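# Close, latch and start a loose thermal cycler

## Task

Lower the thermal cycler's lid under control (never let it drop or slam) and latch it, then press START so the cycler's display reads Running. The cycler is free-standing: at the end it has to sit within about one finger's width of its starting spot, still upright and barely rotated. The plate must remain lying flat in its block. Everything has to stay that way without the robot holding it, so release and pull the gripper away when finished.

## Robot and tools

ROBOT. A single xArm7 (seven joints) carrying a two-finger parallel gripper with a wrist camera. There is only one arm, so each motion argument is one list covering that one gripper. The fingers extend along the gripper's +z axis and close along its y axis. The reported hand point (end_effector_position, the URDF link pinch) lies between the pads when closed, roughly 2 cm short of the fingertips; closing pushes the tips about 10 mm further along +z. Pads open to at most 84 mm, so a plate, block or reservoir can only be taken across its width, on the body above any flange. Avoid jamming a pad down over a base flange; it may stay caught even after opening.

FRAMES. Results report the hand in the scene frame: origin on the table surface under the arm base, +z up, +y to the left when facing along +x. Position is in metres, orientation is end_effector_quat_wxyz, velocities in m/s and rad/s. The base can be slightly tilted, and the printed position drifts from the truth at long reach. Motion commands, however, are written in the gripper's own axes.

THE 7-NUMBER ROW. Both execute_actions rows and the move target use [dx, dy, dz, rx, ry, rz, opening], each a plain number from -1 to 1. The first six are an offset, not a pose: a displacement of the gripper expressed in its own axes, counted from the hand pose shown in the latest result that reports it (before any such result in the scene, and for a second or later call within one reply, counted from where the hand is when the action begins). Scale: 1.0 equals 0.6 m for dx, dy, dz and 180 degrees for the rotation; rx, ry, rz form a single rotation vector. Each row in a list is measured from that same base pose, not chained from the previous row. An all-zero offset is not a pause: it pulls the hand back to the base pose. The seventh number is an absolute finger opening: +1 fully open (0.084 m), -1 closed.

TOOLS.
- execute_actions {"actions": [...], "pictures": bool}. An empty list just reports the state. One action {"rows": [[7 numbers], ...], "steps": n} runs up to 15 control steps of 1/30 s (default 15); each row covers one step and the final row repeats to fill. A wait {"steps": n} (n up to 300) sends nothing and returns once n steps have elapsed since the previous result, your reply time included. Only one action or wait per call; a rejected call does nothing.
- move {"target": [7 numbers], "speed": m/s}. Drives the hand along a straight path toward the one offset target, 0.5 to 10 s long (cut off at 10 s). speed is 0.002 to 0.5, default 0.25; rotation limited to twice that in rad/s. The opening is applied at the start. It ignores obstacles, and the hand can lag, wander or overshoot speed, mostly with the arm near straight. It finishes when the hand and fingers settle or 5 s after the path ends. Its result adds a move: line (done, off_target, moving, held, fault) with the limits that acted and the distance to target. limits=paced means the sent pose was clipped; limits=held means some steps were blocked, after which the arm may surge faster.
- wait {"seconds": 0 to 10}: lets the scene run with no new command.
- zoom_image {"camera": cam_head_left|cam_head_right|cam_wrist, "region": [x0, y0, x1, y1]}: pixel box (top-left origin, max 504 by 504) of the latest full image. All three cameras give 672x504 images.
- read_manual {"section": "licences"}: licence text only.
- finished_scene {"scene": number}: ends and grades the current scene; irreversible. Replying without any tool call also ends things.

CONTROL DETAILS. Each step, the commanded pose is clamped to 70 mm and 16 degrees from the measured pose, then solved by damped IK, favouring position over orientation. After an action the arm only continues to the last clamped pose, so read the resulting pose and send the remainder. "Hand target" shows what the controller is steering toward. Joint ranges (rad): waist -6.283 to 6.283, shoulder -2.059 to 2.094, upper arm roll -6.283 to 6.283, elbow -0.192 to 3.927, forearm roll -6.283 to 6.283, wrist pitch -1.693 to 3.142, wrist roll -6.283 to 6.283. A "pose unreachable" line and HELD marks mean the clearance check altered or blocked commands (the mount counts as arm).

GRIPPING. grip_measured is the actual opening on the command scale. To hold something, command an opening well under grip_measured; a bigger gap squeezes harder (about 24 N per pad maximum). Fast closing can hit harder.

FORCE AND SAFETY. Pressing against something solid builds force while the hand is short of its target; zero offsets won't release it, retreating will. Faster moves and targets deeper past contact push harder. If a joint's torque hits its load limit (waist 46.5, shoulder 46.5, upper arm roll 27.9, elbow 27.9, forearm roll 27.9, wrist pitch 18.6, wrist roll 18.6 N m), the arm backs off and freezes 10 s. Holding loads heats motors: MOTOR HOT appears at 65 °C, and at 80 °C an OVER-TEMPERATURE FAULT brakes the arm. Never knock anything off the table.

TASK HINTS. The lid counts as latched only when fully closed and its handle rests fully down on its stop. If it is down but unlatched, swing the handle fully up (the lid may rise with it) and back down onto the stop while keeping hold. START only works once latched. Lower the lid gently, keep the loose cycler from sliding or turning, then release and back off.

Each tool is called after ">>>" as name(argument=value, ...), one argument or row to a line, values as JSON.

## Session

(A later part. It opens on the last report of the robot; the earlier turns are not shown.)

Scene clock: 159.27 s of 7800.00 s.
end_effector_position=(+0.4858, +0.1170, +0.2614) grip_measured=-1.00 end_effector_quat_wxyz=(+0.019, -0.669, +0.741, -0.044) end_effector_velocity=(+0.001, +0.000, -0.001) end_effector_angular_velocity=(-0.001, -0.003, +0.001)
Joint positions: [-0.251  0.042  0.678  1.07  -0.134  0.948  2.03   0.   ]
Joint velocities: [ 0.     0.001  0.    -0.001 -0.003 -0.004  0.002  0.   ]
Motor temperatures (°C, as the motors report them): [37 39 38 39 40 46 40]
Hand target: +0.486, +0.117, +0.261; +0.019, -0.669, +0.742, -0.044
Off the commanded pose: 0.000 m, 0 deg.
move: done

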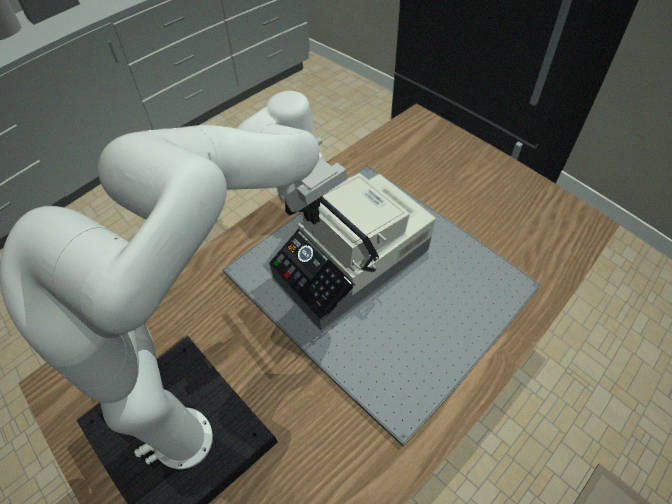

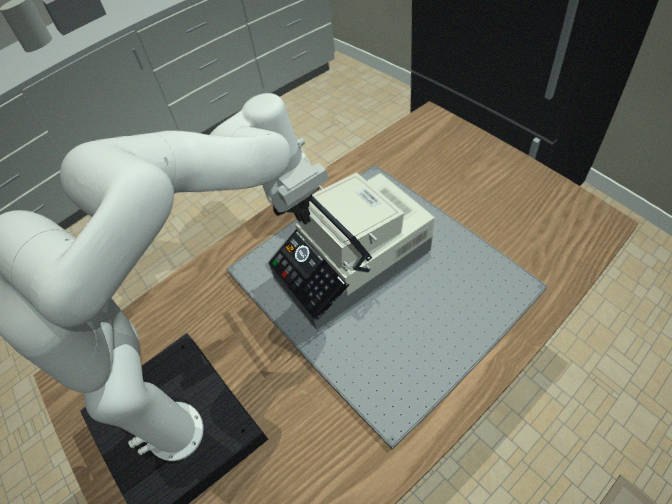

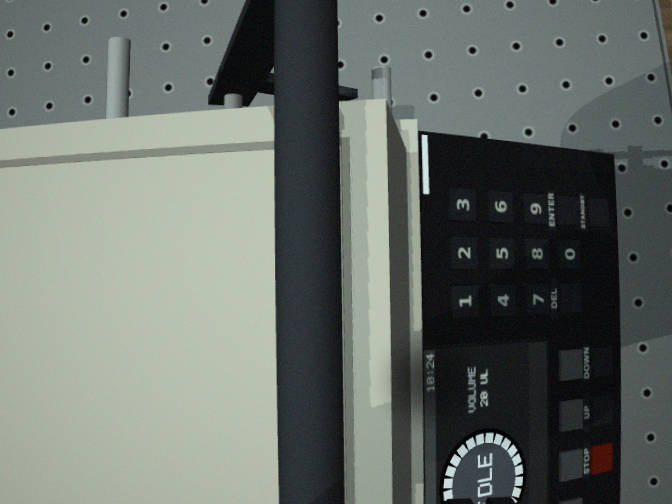

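>>> move(
  target=[0,0,-0.05,0,0,0,0],
  speed=0.08,
)

>>> move(
  target=[0,-0.063,0,0,0,0,0],
  speed=0.08,
)

>>> move(
  target=[0,0,0.04,0,0,0,0],
  speed=0.03,
)

>>> move(
  target=[0,0,0,0,0,0,-1],
)

Scene clock: 162.70 s of 7800.00 s.
end_effector_position=(+0.4832, +0.1183, +0.2909) grip_measured=-0.01 end_effector_quat_wxyz=(+0.019, -0.669, +0.741, -0.043) end_effector_velocity=(-0.000, +0.000, +0.002) end_effector_angular_velocity=(+0.001, +0.001, -0.000)
Joint positions: [-0.253 -0.003  0.678  1.115 -0.094  1.027  2.001  0.044]
Joint velocities: [ 0.    -0.002 -0.     0.003  0.003  0.006 -0.002  0.   ]
Motor temperatures (°C, as the motors report them): [37 39 38 39 40 46 40]
Hand target: +0.483, +0.118, +0.291; +0.019, -0.669, +0.741, -0.044
Off the commanded pose: 0.000 m, 0 deg.
move: done

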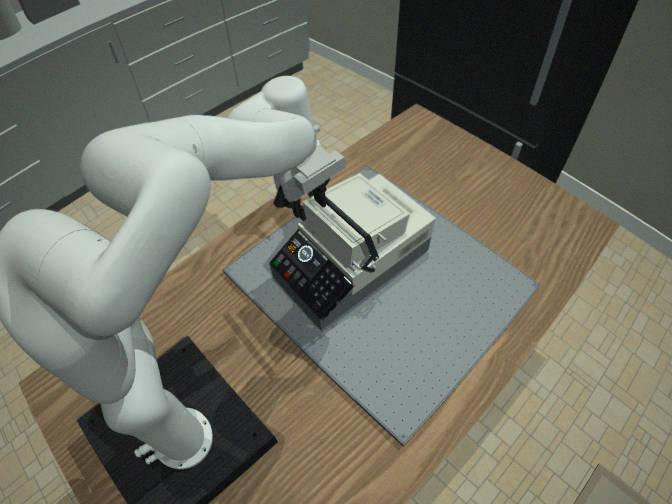

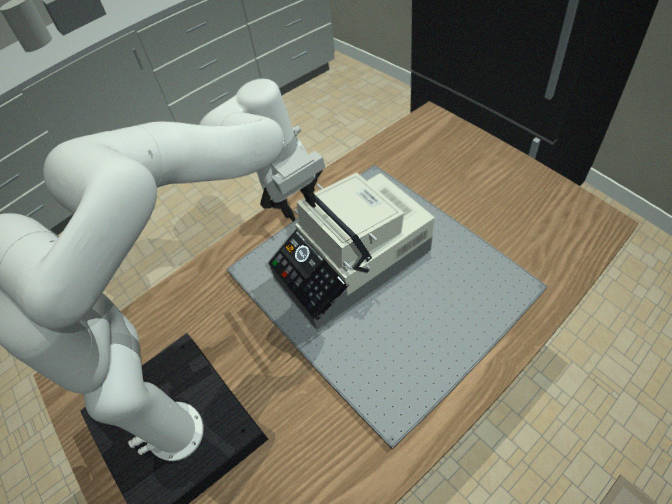

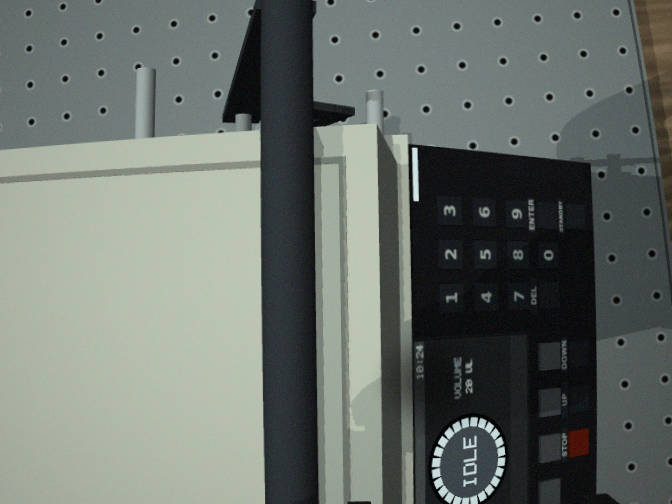

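Scene clock: 163.57 s of 7800.00 s.
end_effector_position=(+0.5204, +0.1142, +0.2941) grip_measured=-0.01 end_effector_quat_wxyz=(+0.019, -0.669, +0.742, -0.043) end_effector_velocity=(+0.001, +0.000, +0.000) end_effector_angular_velocity=(-0.001, +0.003, +0.000)
Joint positions: [-0.24   0.137  0.674  1.262 -0.192  1.07   2.042  0.044]
Joint velocities: [ 0.003  0.008 -0.001  0.009 -0.005  0.007  0.003 -0.   ]
Motor temperatures (°C, as the motors report them): [37 39 38 39 40 46 40]
Hand target: +0.521, +0.114, +0.294; +0.019, -0.669, +0.741, -0.043
Off the commanded pose: 0.000 m, 0 deg.
move: done

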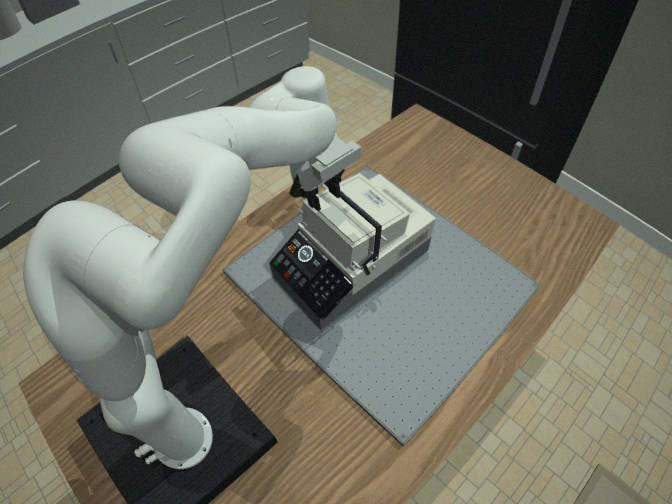

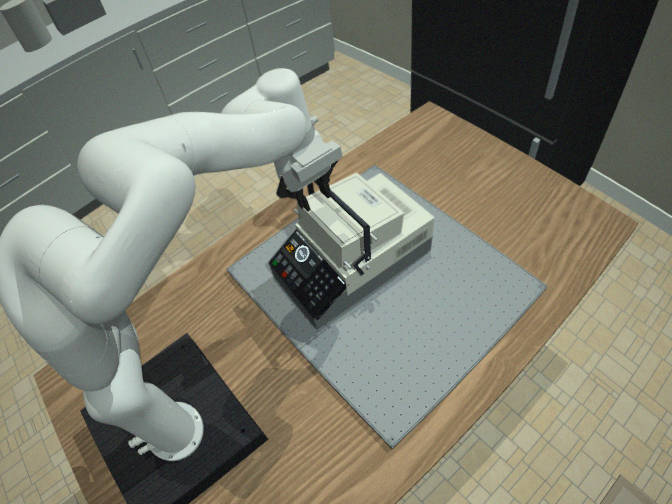

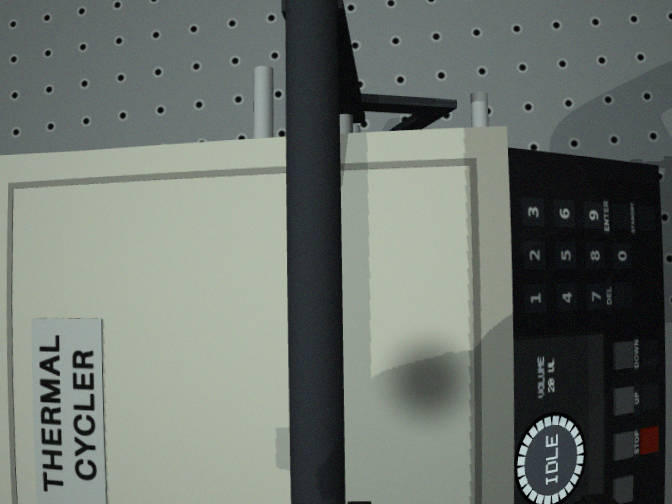

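Scene clock: 164.63 s of 7800.00 s.
end_effector_position=(+0.5260, +0.1136, +0.2755) grip_measured=-0.01 end_effector_quat_wxyz=(+0.024, -0.668, +0.742, -0.047) end_effector_velocity=(+0.002, -0.000, -0.002) end_effector_angular_velocity=(+0.004, +0.003, -0.003)
Joint positions: [-0.237  0.166  0.669  1.235 -0.22   1.01   2.061  0.044]
Joint velocities: [ 0.001  0.011 -0.001  0.007 -0.003  0.001  0.003  0.   ]
Motor temperatures (°C, as the motors report them): [37 39 38 39 40 46 40]
Hand target: +0.522, +0.113, +0.270; +0.019, -0.669, +0.742, -0.043
Off the commanded pose: 0.006 m, 1 deg.
move: off_target

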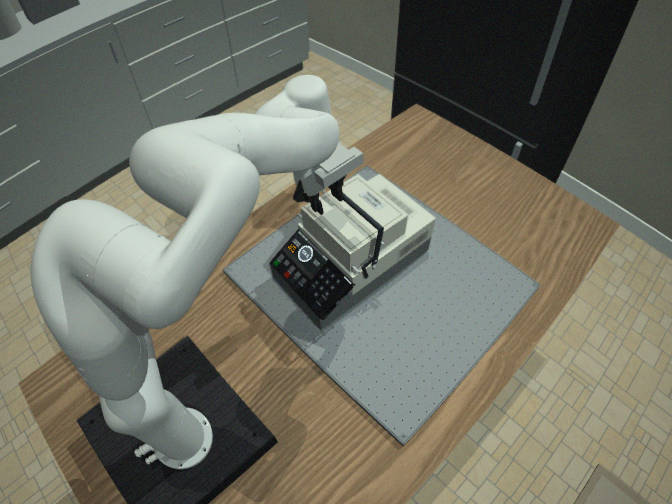

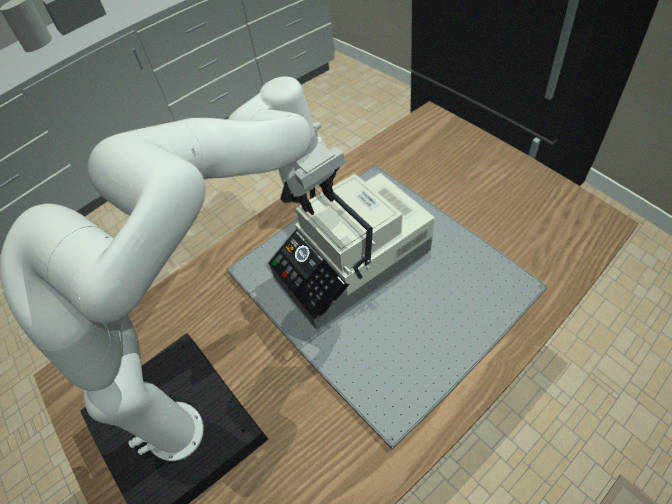

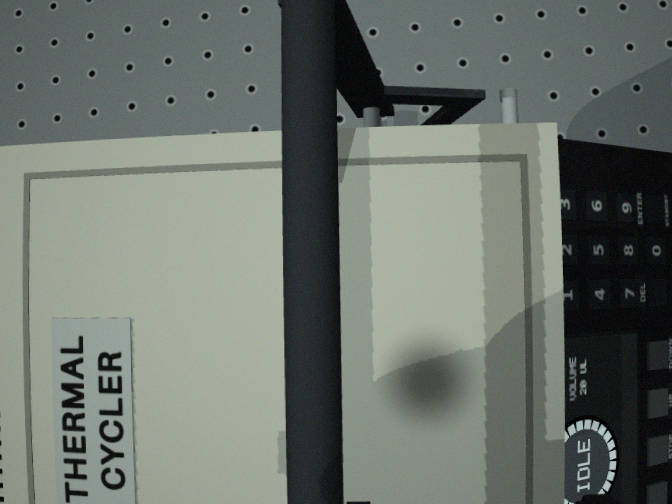

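Scene clock: 165.13 s of 7800.00 s.
end_effector_position=(+0.5275, +0.1136, +0.2777) grip_measured=-1.00 end_effector_quat_wxyz=(+0.026, -0.668, +0.742, -0.048) end_effector_velocity=(+0.001, +0.000, +0.000) end_effector_angular_velocity=(+0.001, -0.003, +0.001)
Joint positions: [-0.237  0.166  0.668  1.241 -0.22   1.011  2.061  0.   ]
Joint velocities: [-0.     0.     0.    -0.001 -0.001 -0.004  0.     0.   ]
Motor temperatures (°C, as the motors report them): [37 39 38 39 40 46 40]
Hand target: +0.526, +0.114, +0.276; +0.024, -0.668, +0.742, -0.047
Off the commanded pose: 0.003 m, 0 deg.
move: done

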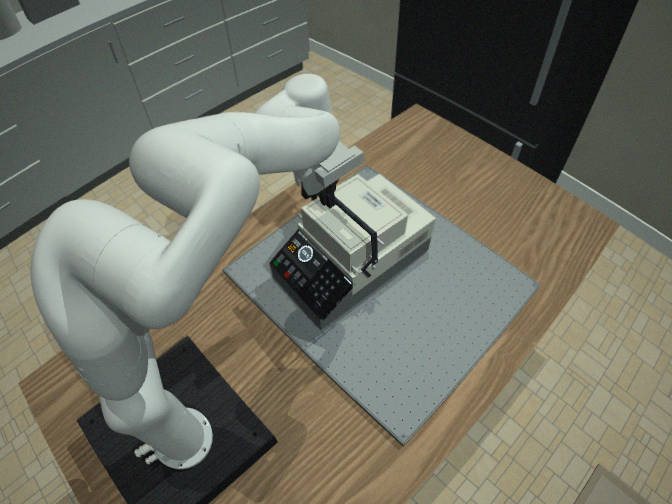

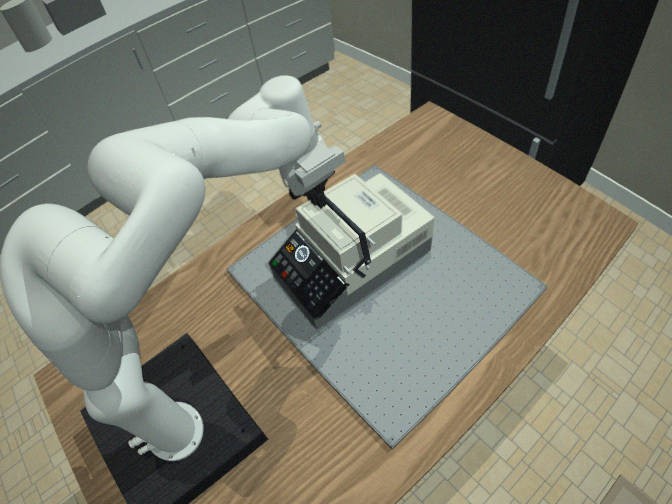

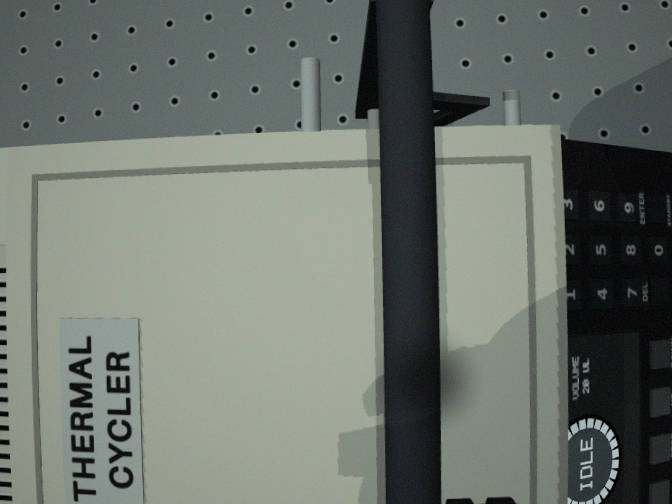

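>>> move(
  target=[0,0,-0.025,0,0,0,-1],
  speed=0.05,
)

>>> move(
  target=[0,-0.03,0,0,0,0,-1],
  speed=0.05,
)

>>> move(
  target=[0,0,0.025,0,0,0,-1],
  speed=0.02,
)

Scene clock: 168.10 s of 7800.00 s.
end_effector_position=(+0.5253, +0.1140, +0.2912) grip_measured=-1.00 end_effector_quat_wxyz=(+0.025, -0.668, +0.742, -0.046) end_effector_velocity=(+0.001, +0.001, +0.004) end_effector_angular_velocity=(+0.000, -0.007, +0.000)
Joint positions: [-0.239  0.147  0.672  1.261 -0.202  1.048  2.048  0.   ]
Joint velocities: [ 0.    -0.004  0.     0.006  0.001  0.002 -0.     0.   ]
Motor temperatures (°C, as the motors report them): [37 39 38 38 40 46 40]
Hand target: +0.526, +0.114, +0.293; +0.026, -0.668, +0.742, -0.048
Off the commanded pose: 0.002 m, 0 deg.
move: done

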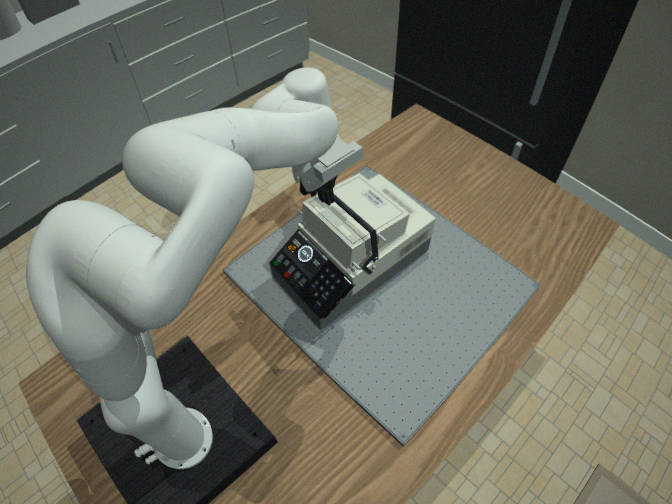

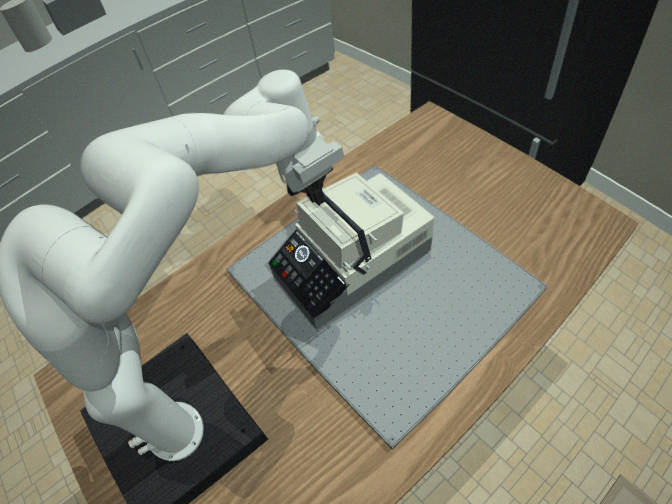

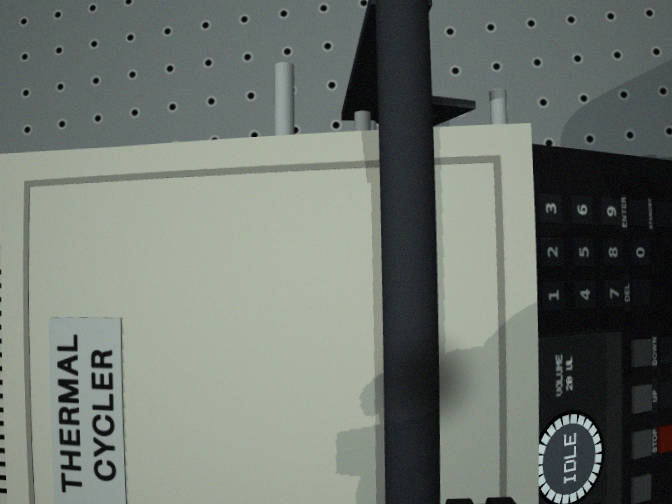

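Scene clock: 168.87 s of 7800.00 s.
end_effector_position=(+0.5428, +0.1123, +0.2929) grip_measured=-1.00 end_effector_quat_wxyz=(+0.025, -0.668, +0.742, -0.046) end_effector_velocity=(+0.001, -0.000, +0.001) end_effector_angular_velocity=(-0.002, +0.001, +0.000)
Joint positions: [-0.224  0.212  0.665  1.336 -0.243  1.074  2.062  0.   ]
Joint velocities: [ 0.002  0.005 -0.001  0.009 -0.005  0.006  0.002  0.   ]
Motor temperatures (°C, as the motors report them): [37 39 38 38 40 46 40]
Hand target: +0.543, +0.112, +0.293; +0.025, -0.668, +0.742, -0.046
Off the commanded pose: 0.000 m, 0 deg.
move: done

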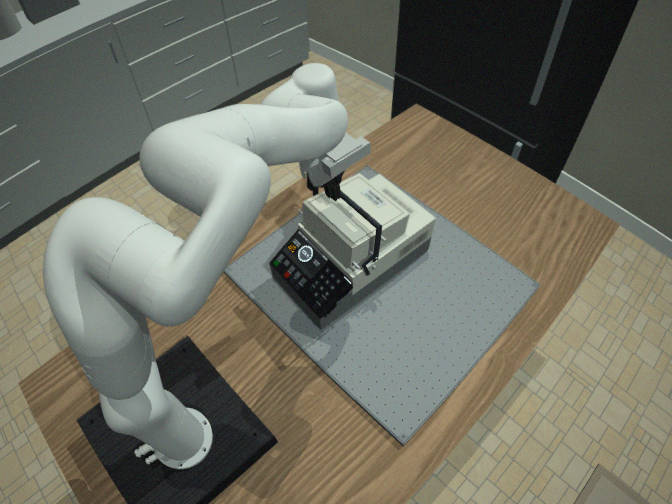

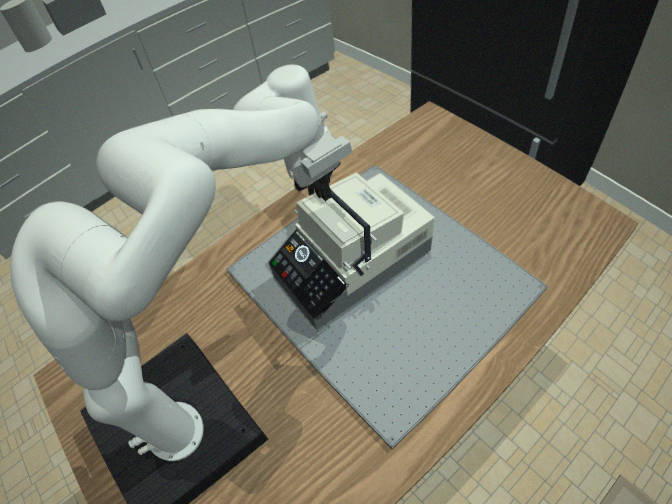

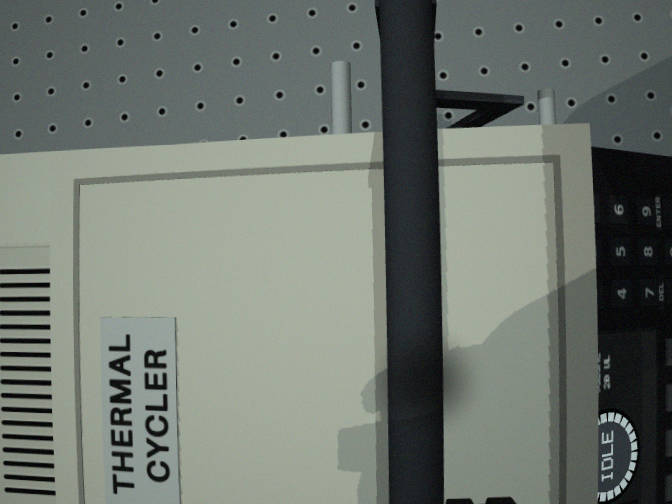

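Scene clock: 169.90 s of 7800.00 s.
end_effector_position=(+0.5458, +0.1119, +0.2805) grip_measured=-1.00 end_effector_quat_wxyz=(+0.027, -0.668, +0.742, -0.048) end_effector_velocity=(+0.001, +0.000, -0.001) end_effector_angular_velocity=(+0.003, +0.003, -0.002)
Joint positions: [-0.222  0.229  0.66   1.318 -0.259  1.038  2.073  0.   ]
Joint velocities: [ 0.     0.007 -0.     0.006 -0.     0.002  0.001  0.   ]
Motor temperatures (°C, as the motors report them): [37 39 38 38 40 46 40]
Hand target: +0.544, +0.112, +0.278; +0.025, -0.668, +0.742, -0.046
Off the commanded pose: 0.003 m, 0 deg.
move: done

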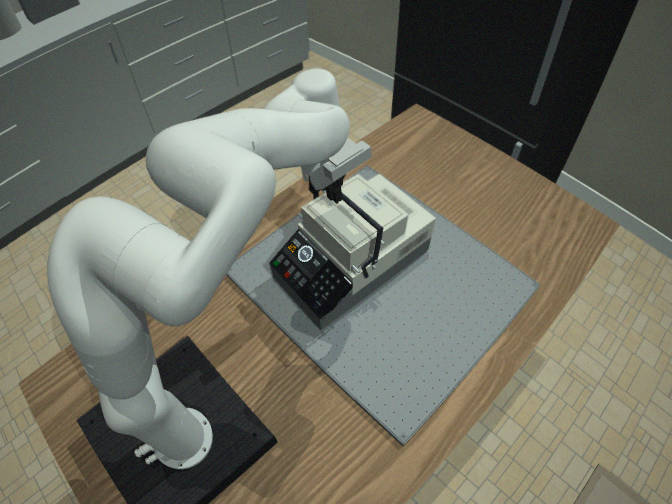

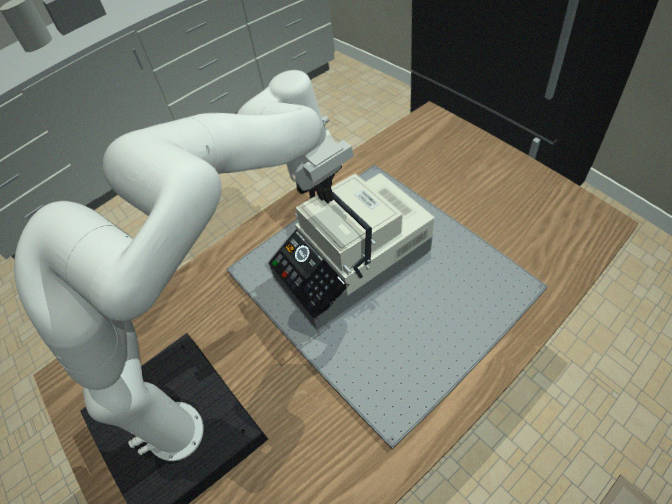

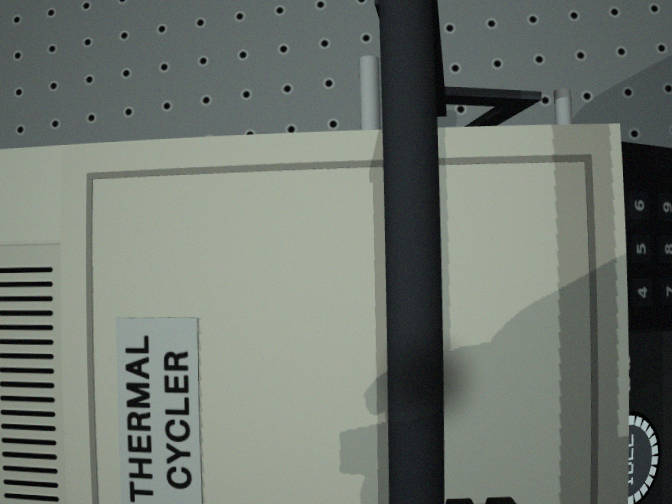

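>>> move(
  target=[0,0.008,-0.07,0,0,0,-1],
  speed=0.06,
)

>>> move(
  target=[0,-0.07,0,0,0,0,-1],
  speed=0.06,
)

Scene clock: 172.23 s of 7800.00 s.
end_effector_position=(+0.5366, +0.1140, +0.3212) grip_measured=-1.00 end_effector_quat_wxyz=(+0.027, -0.668, +0.742, -0.048) end_effector_velocity=(+0.000, +0.000, +0.003) end_effector_angular_velocity=(+0.001, -0.004, -0.001)
Joint positions: [-0.232  0.164  0.673  1.364 -0.206  1.133  2.041  0.   ]
Joint velocities: [-0.    -0.004 -0.     0.004  0.003  0.003 -0.002  0.   ]
Motor temperatures (°C, as the motors report them): [37 39 38 38 40 46 40]
Hand target: +0.537, +0.114, +0.322; +0.027, -0.668, +0.742, -0.048
Off the commanded pose: 0.001 m, 0 deg.
move: done

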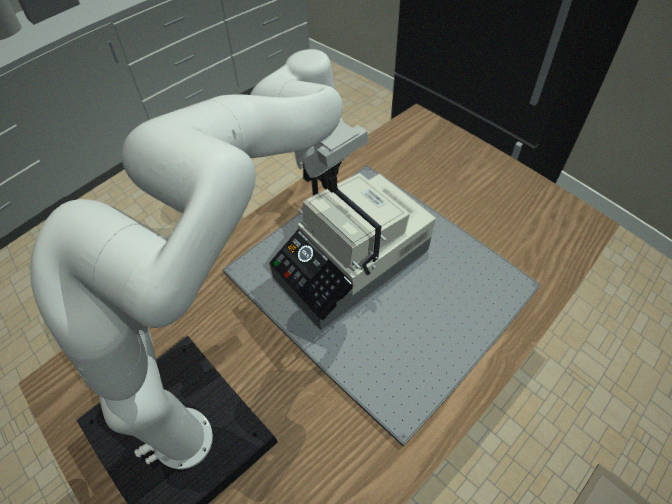

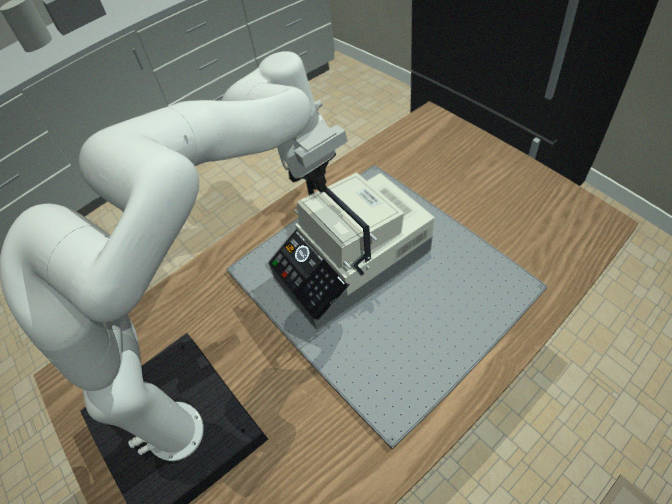

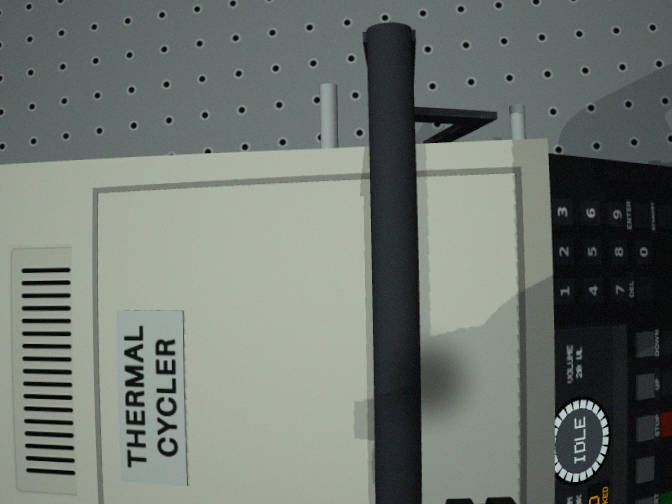

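Scene clock: 173.30 s of 7800.00 s.
end_effector_position=(+0.5779, +0.1097, +0.3257) grip_measured=-1.00 end_effector_quat_wxyz=(+0.027, -0.668, +0.742, -0.048) end_effector_velocity=(+0.002, -0.000, +0.000) end_effector_angular_velocity=(+0.000, +0.000, -0.000)
Joint positions: [-0.181  0.321  0.654  1.56  -0.298  1.205  2.064  0.   ]
Joint velocities: [ 0.002  0.007 -0.001  0.01  -0.004  0.004  0.001  0.   ]
Motor temperatures (°C, as the motors report them): [37 39 38 38 40 46 40]
Hand target: +0.578, +0.110, +0.326; +0.027, -0.668, +0.742, -0.048
Off the commanded pose: 0.000 m, 0 deg.
move: done

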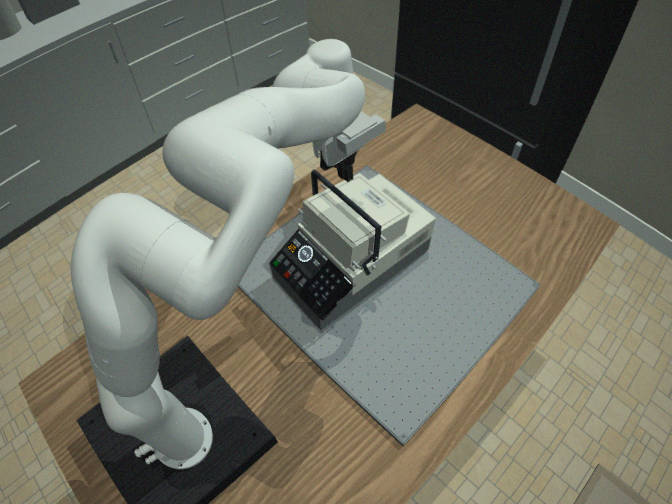

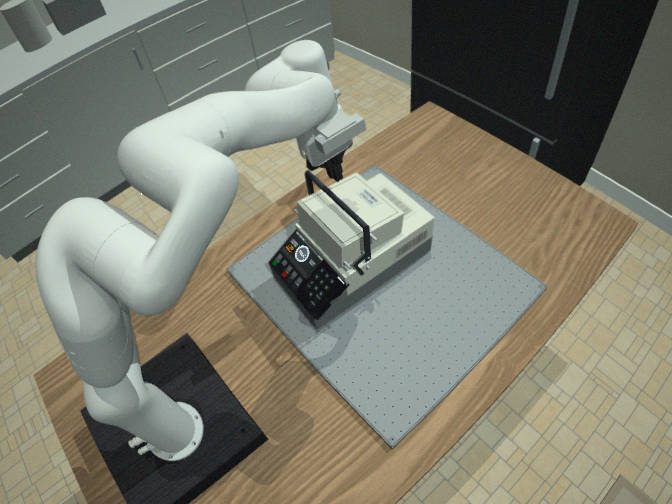

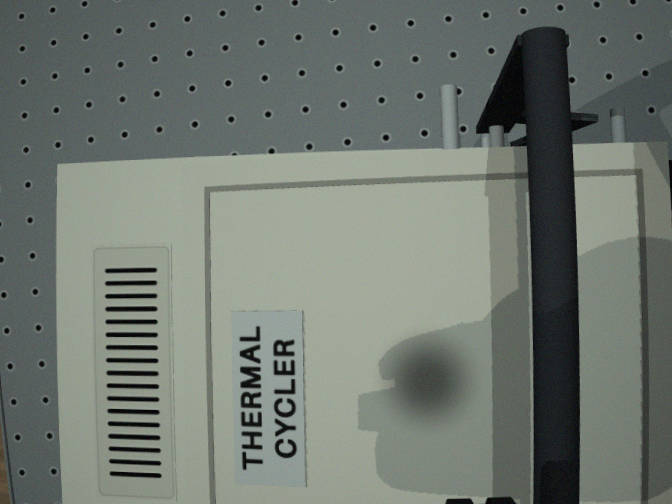

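>>> move(
  target=[0,0,0.04,0.14,0,0,-1],
  speed=0.15,
)

>>> move(
  target=[0,0.03,0.05,0,0,0,-1],
  speed=0.04,
)

>>> move(
  target=[0,0.06,-0.02,0,0,0,-1],
  speed=0.03,
)

Scene clock: 177.60 s of 7800.00 s.
end_effector_position=(+0.5805, +0.1086, +0.3022) grip_measured=-1.00 end_effector_quat_wxyz=(+0.171, -0.646, +0.714, -0.209) end_effector_velocity=(-0.000, +0.000, -0.001) end_effector_angular_velocity=(-0.004, -0.009, -0.000)
Joint positions: [-0.233  0.064  0.616  1.041 -0.528  0.508  2.299  0.   ]
Joint velocities: [ 0.001 -0.002 -0.002 -0.007 -0.019 -0.011  0.017  0.   ]
Motor temperatures (°C, as the motors report them): [37 39 38 38 40 46 40]
Hand target: +0.580, +0.109, +0.302; +0.171, -0.646, +0.714, -0.209
Off the commanded pose: 0.000 m, 0 deg.
move: done

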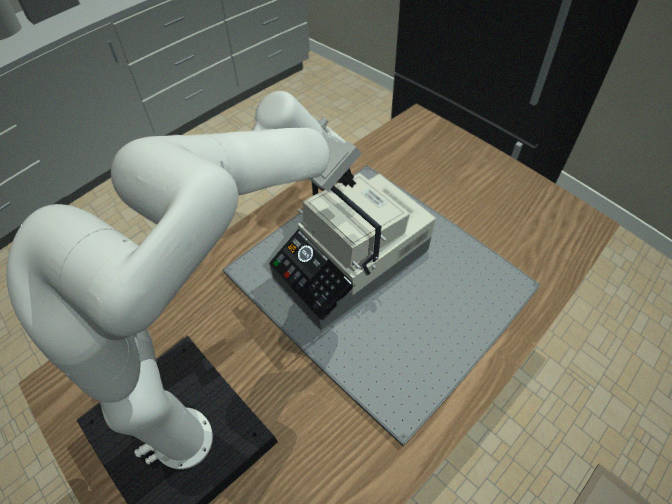

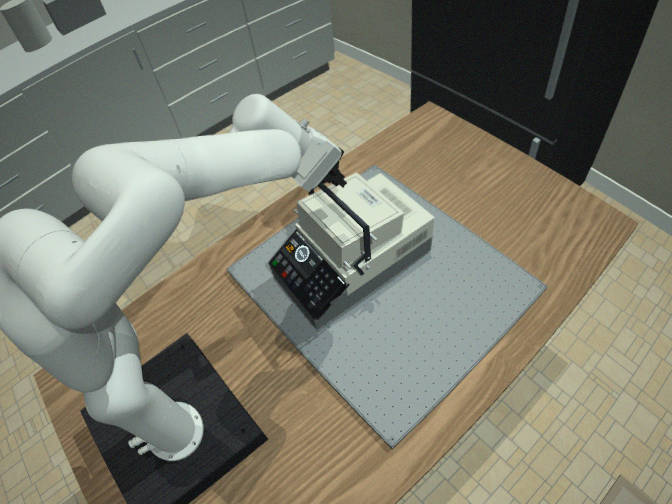

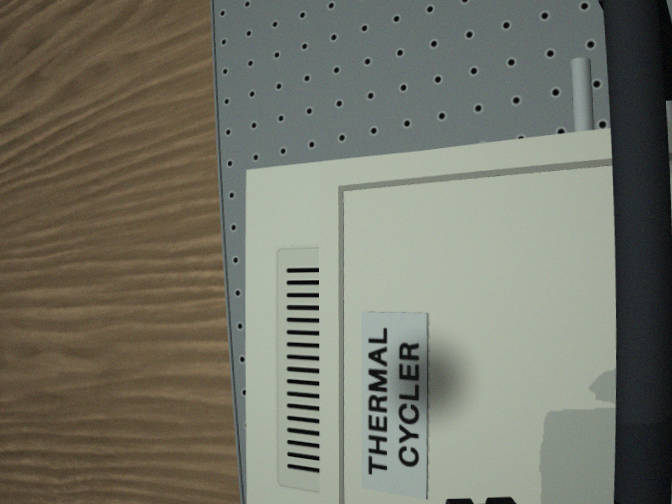

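Scene clock: 178.77 s of 7800.00 s.
end_effector_position=(+0.5815, +0.1077, +0.2694) grip_measured=-1.00 end_effector_quat_wxyz=(+0.173, -0.646, +0.714, -0.210) end_effector_velocity=(-0.002, +0.000, -0.006) end_effector_angular_velocity=(-0.001, +0.007, -0.000)
Joint positions: [-0.22   0.125  0.591  1.012 -0.665  0.443  2.414  0.   ]
Joint velocities: [ 0.003  0.007 -0.002 -0.005 -0.011 -0.001  0.01   0.   ]
Motor temperatures (°C, as the motors report them): [37 39 38 38 40 46 40]
Hand target: +0.581, +0.108, +0.267; +0.171, -0.646, +0.714, -0.209
Off the commanded pose: 0.002 m, 0 deg.
move: done

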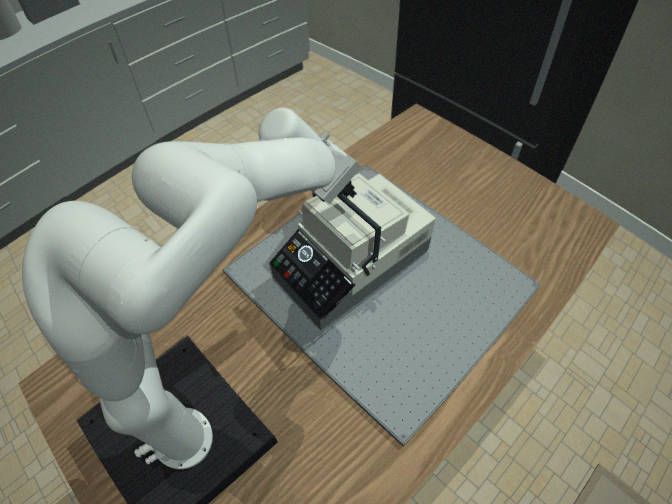

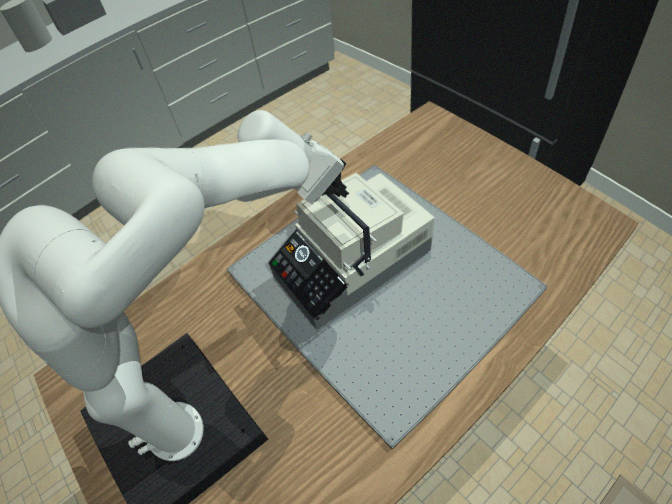

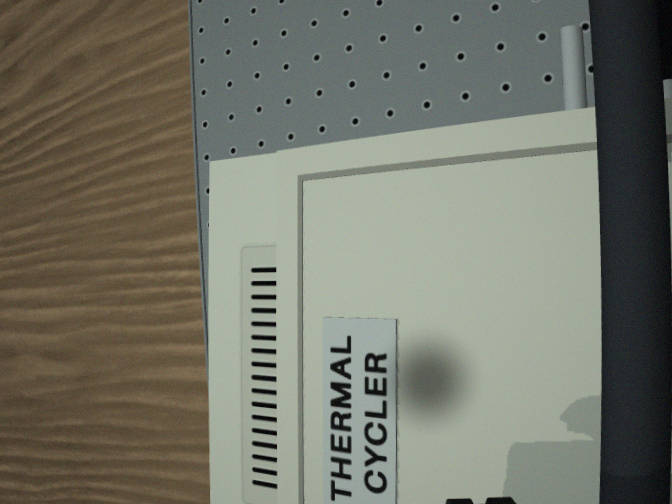

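Scene clock: 180.33 s of 7800.00 s.
end_effector_position=(+0.5447, +0.1115, +0.2605) grip_measured=-1.00 end_effector_quat_wxyz=(+0.172, -0.646, +0.714, -0.210) end_effector_velocity=(-0.000, +0.000, +0.002) end_effector_angular_velocity=(+0.002, -0.005, -0.000)
Joint positions: [-0.225  0.015  0.6    0.87  -0.623  0.383  2.424  0.   ]
Joint velocities: [-0.001 -0.006 -0.    -0.004  0.003 -0.006 -0.001  0.   ]
Motor temperatures (°C, as the motors report them): [37 39 38 38 40 46 40]
Hand target: +0.545, +0.111, +0.261; +0.173, -0.646, +0.714, -0.210
Off the commanded pose: 0.000 m, 0 deg.
move: done

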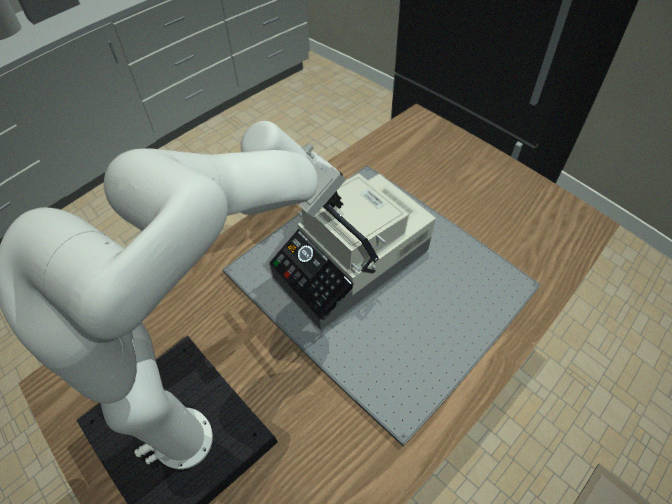

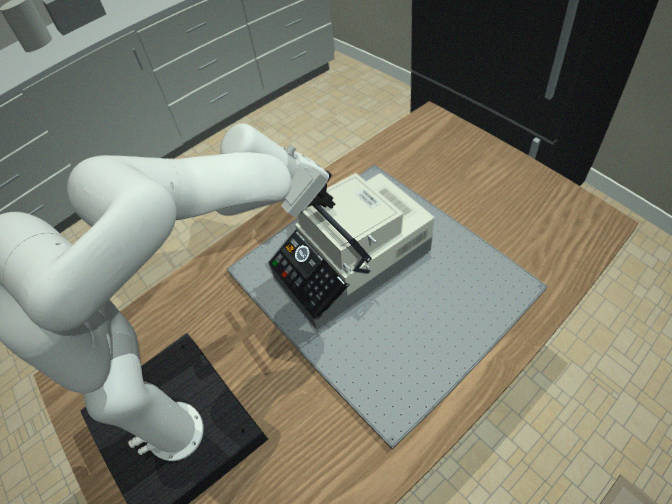

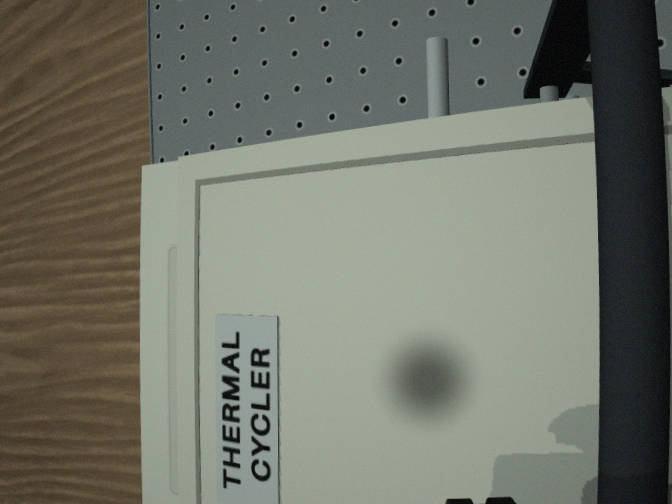

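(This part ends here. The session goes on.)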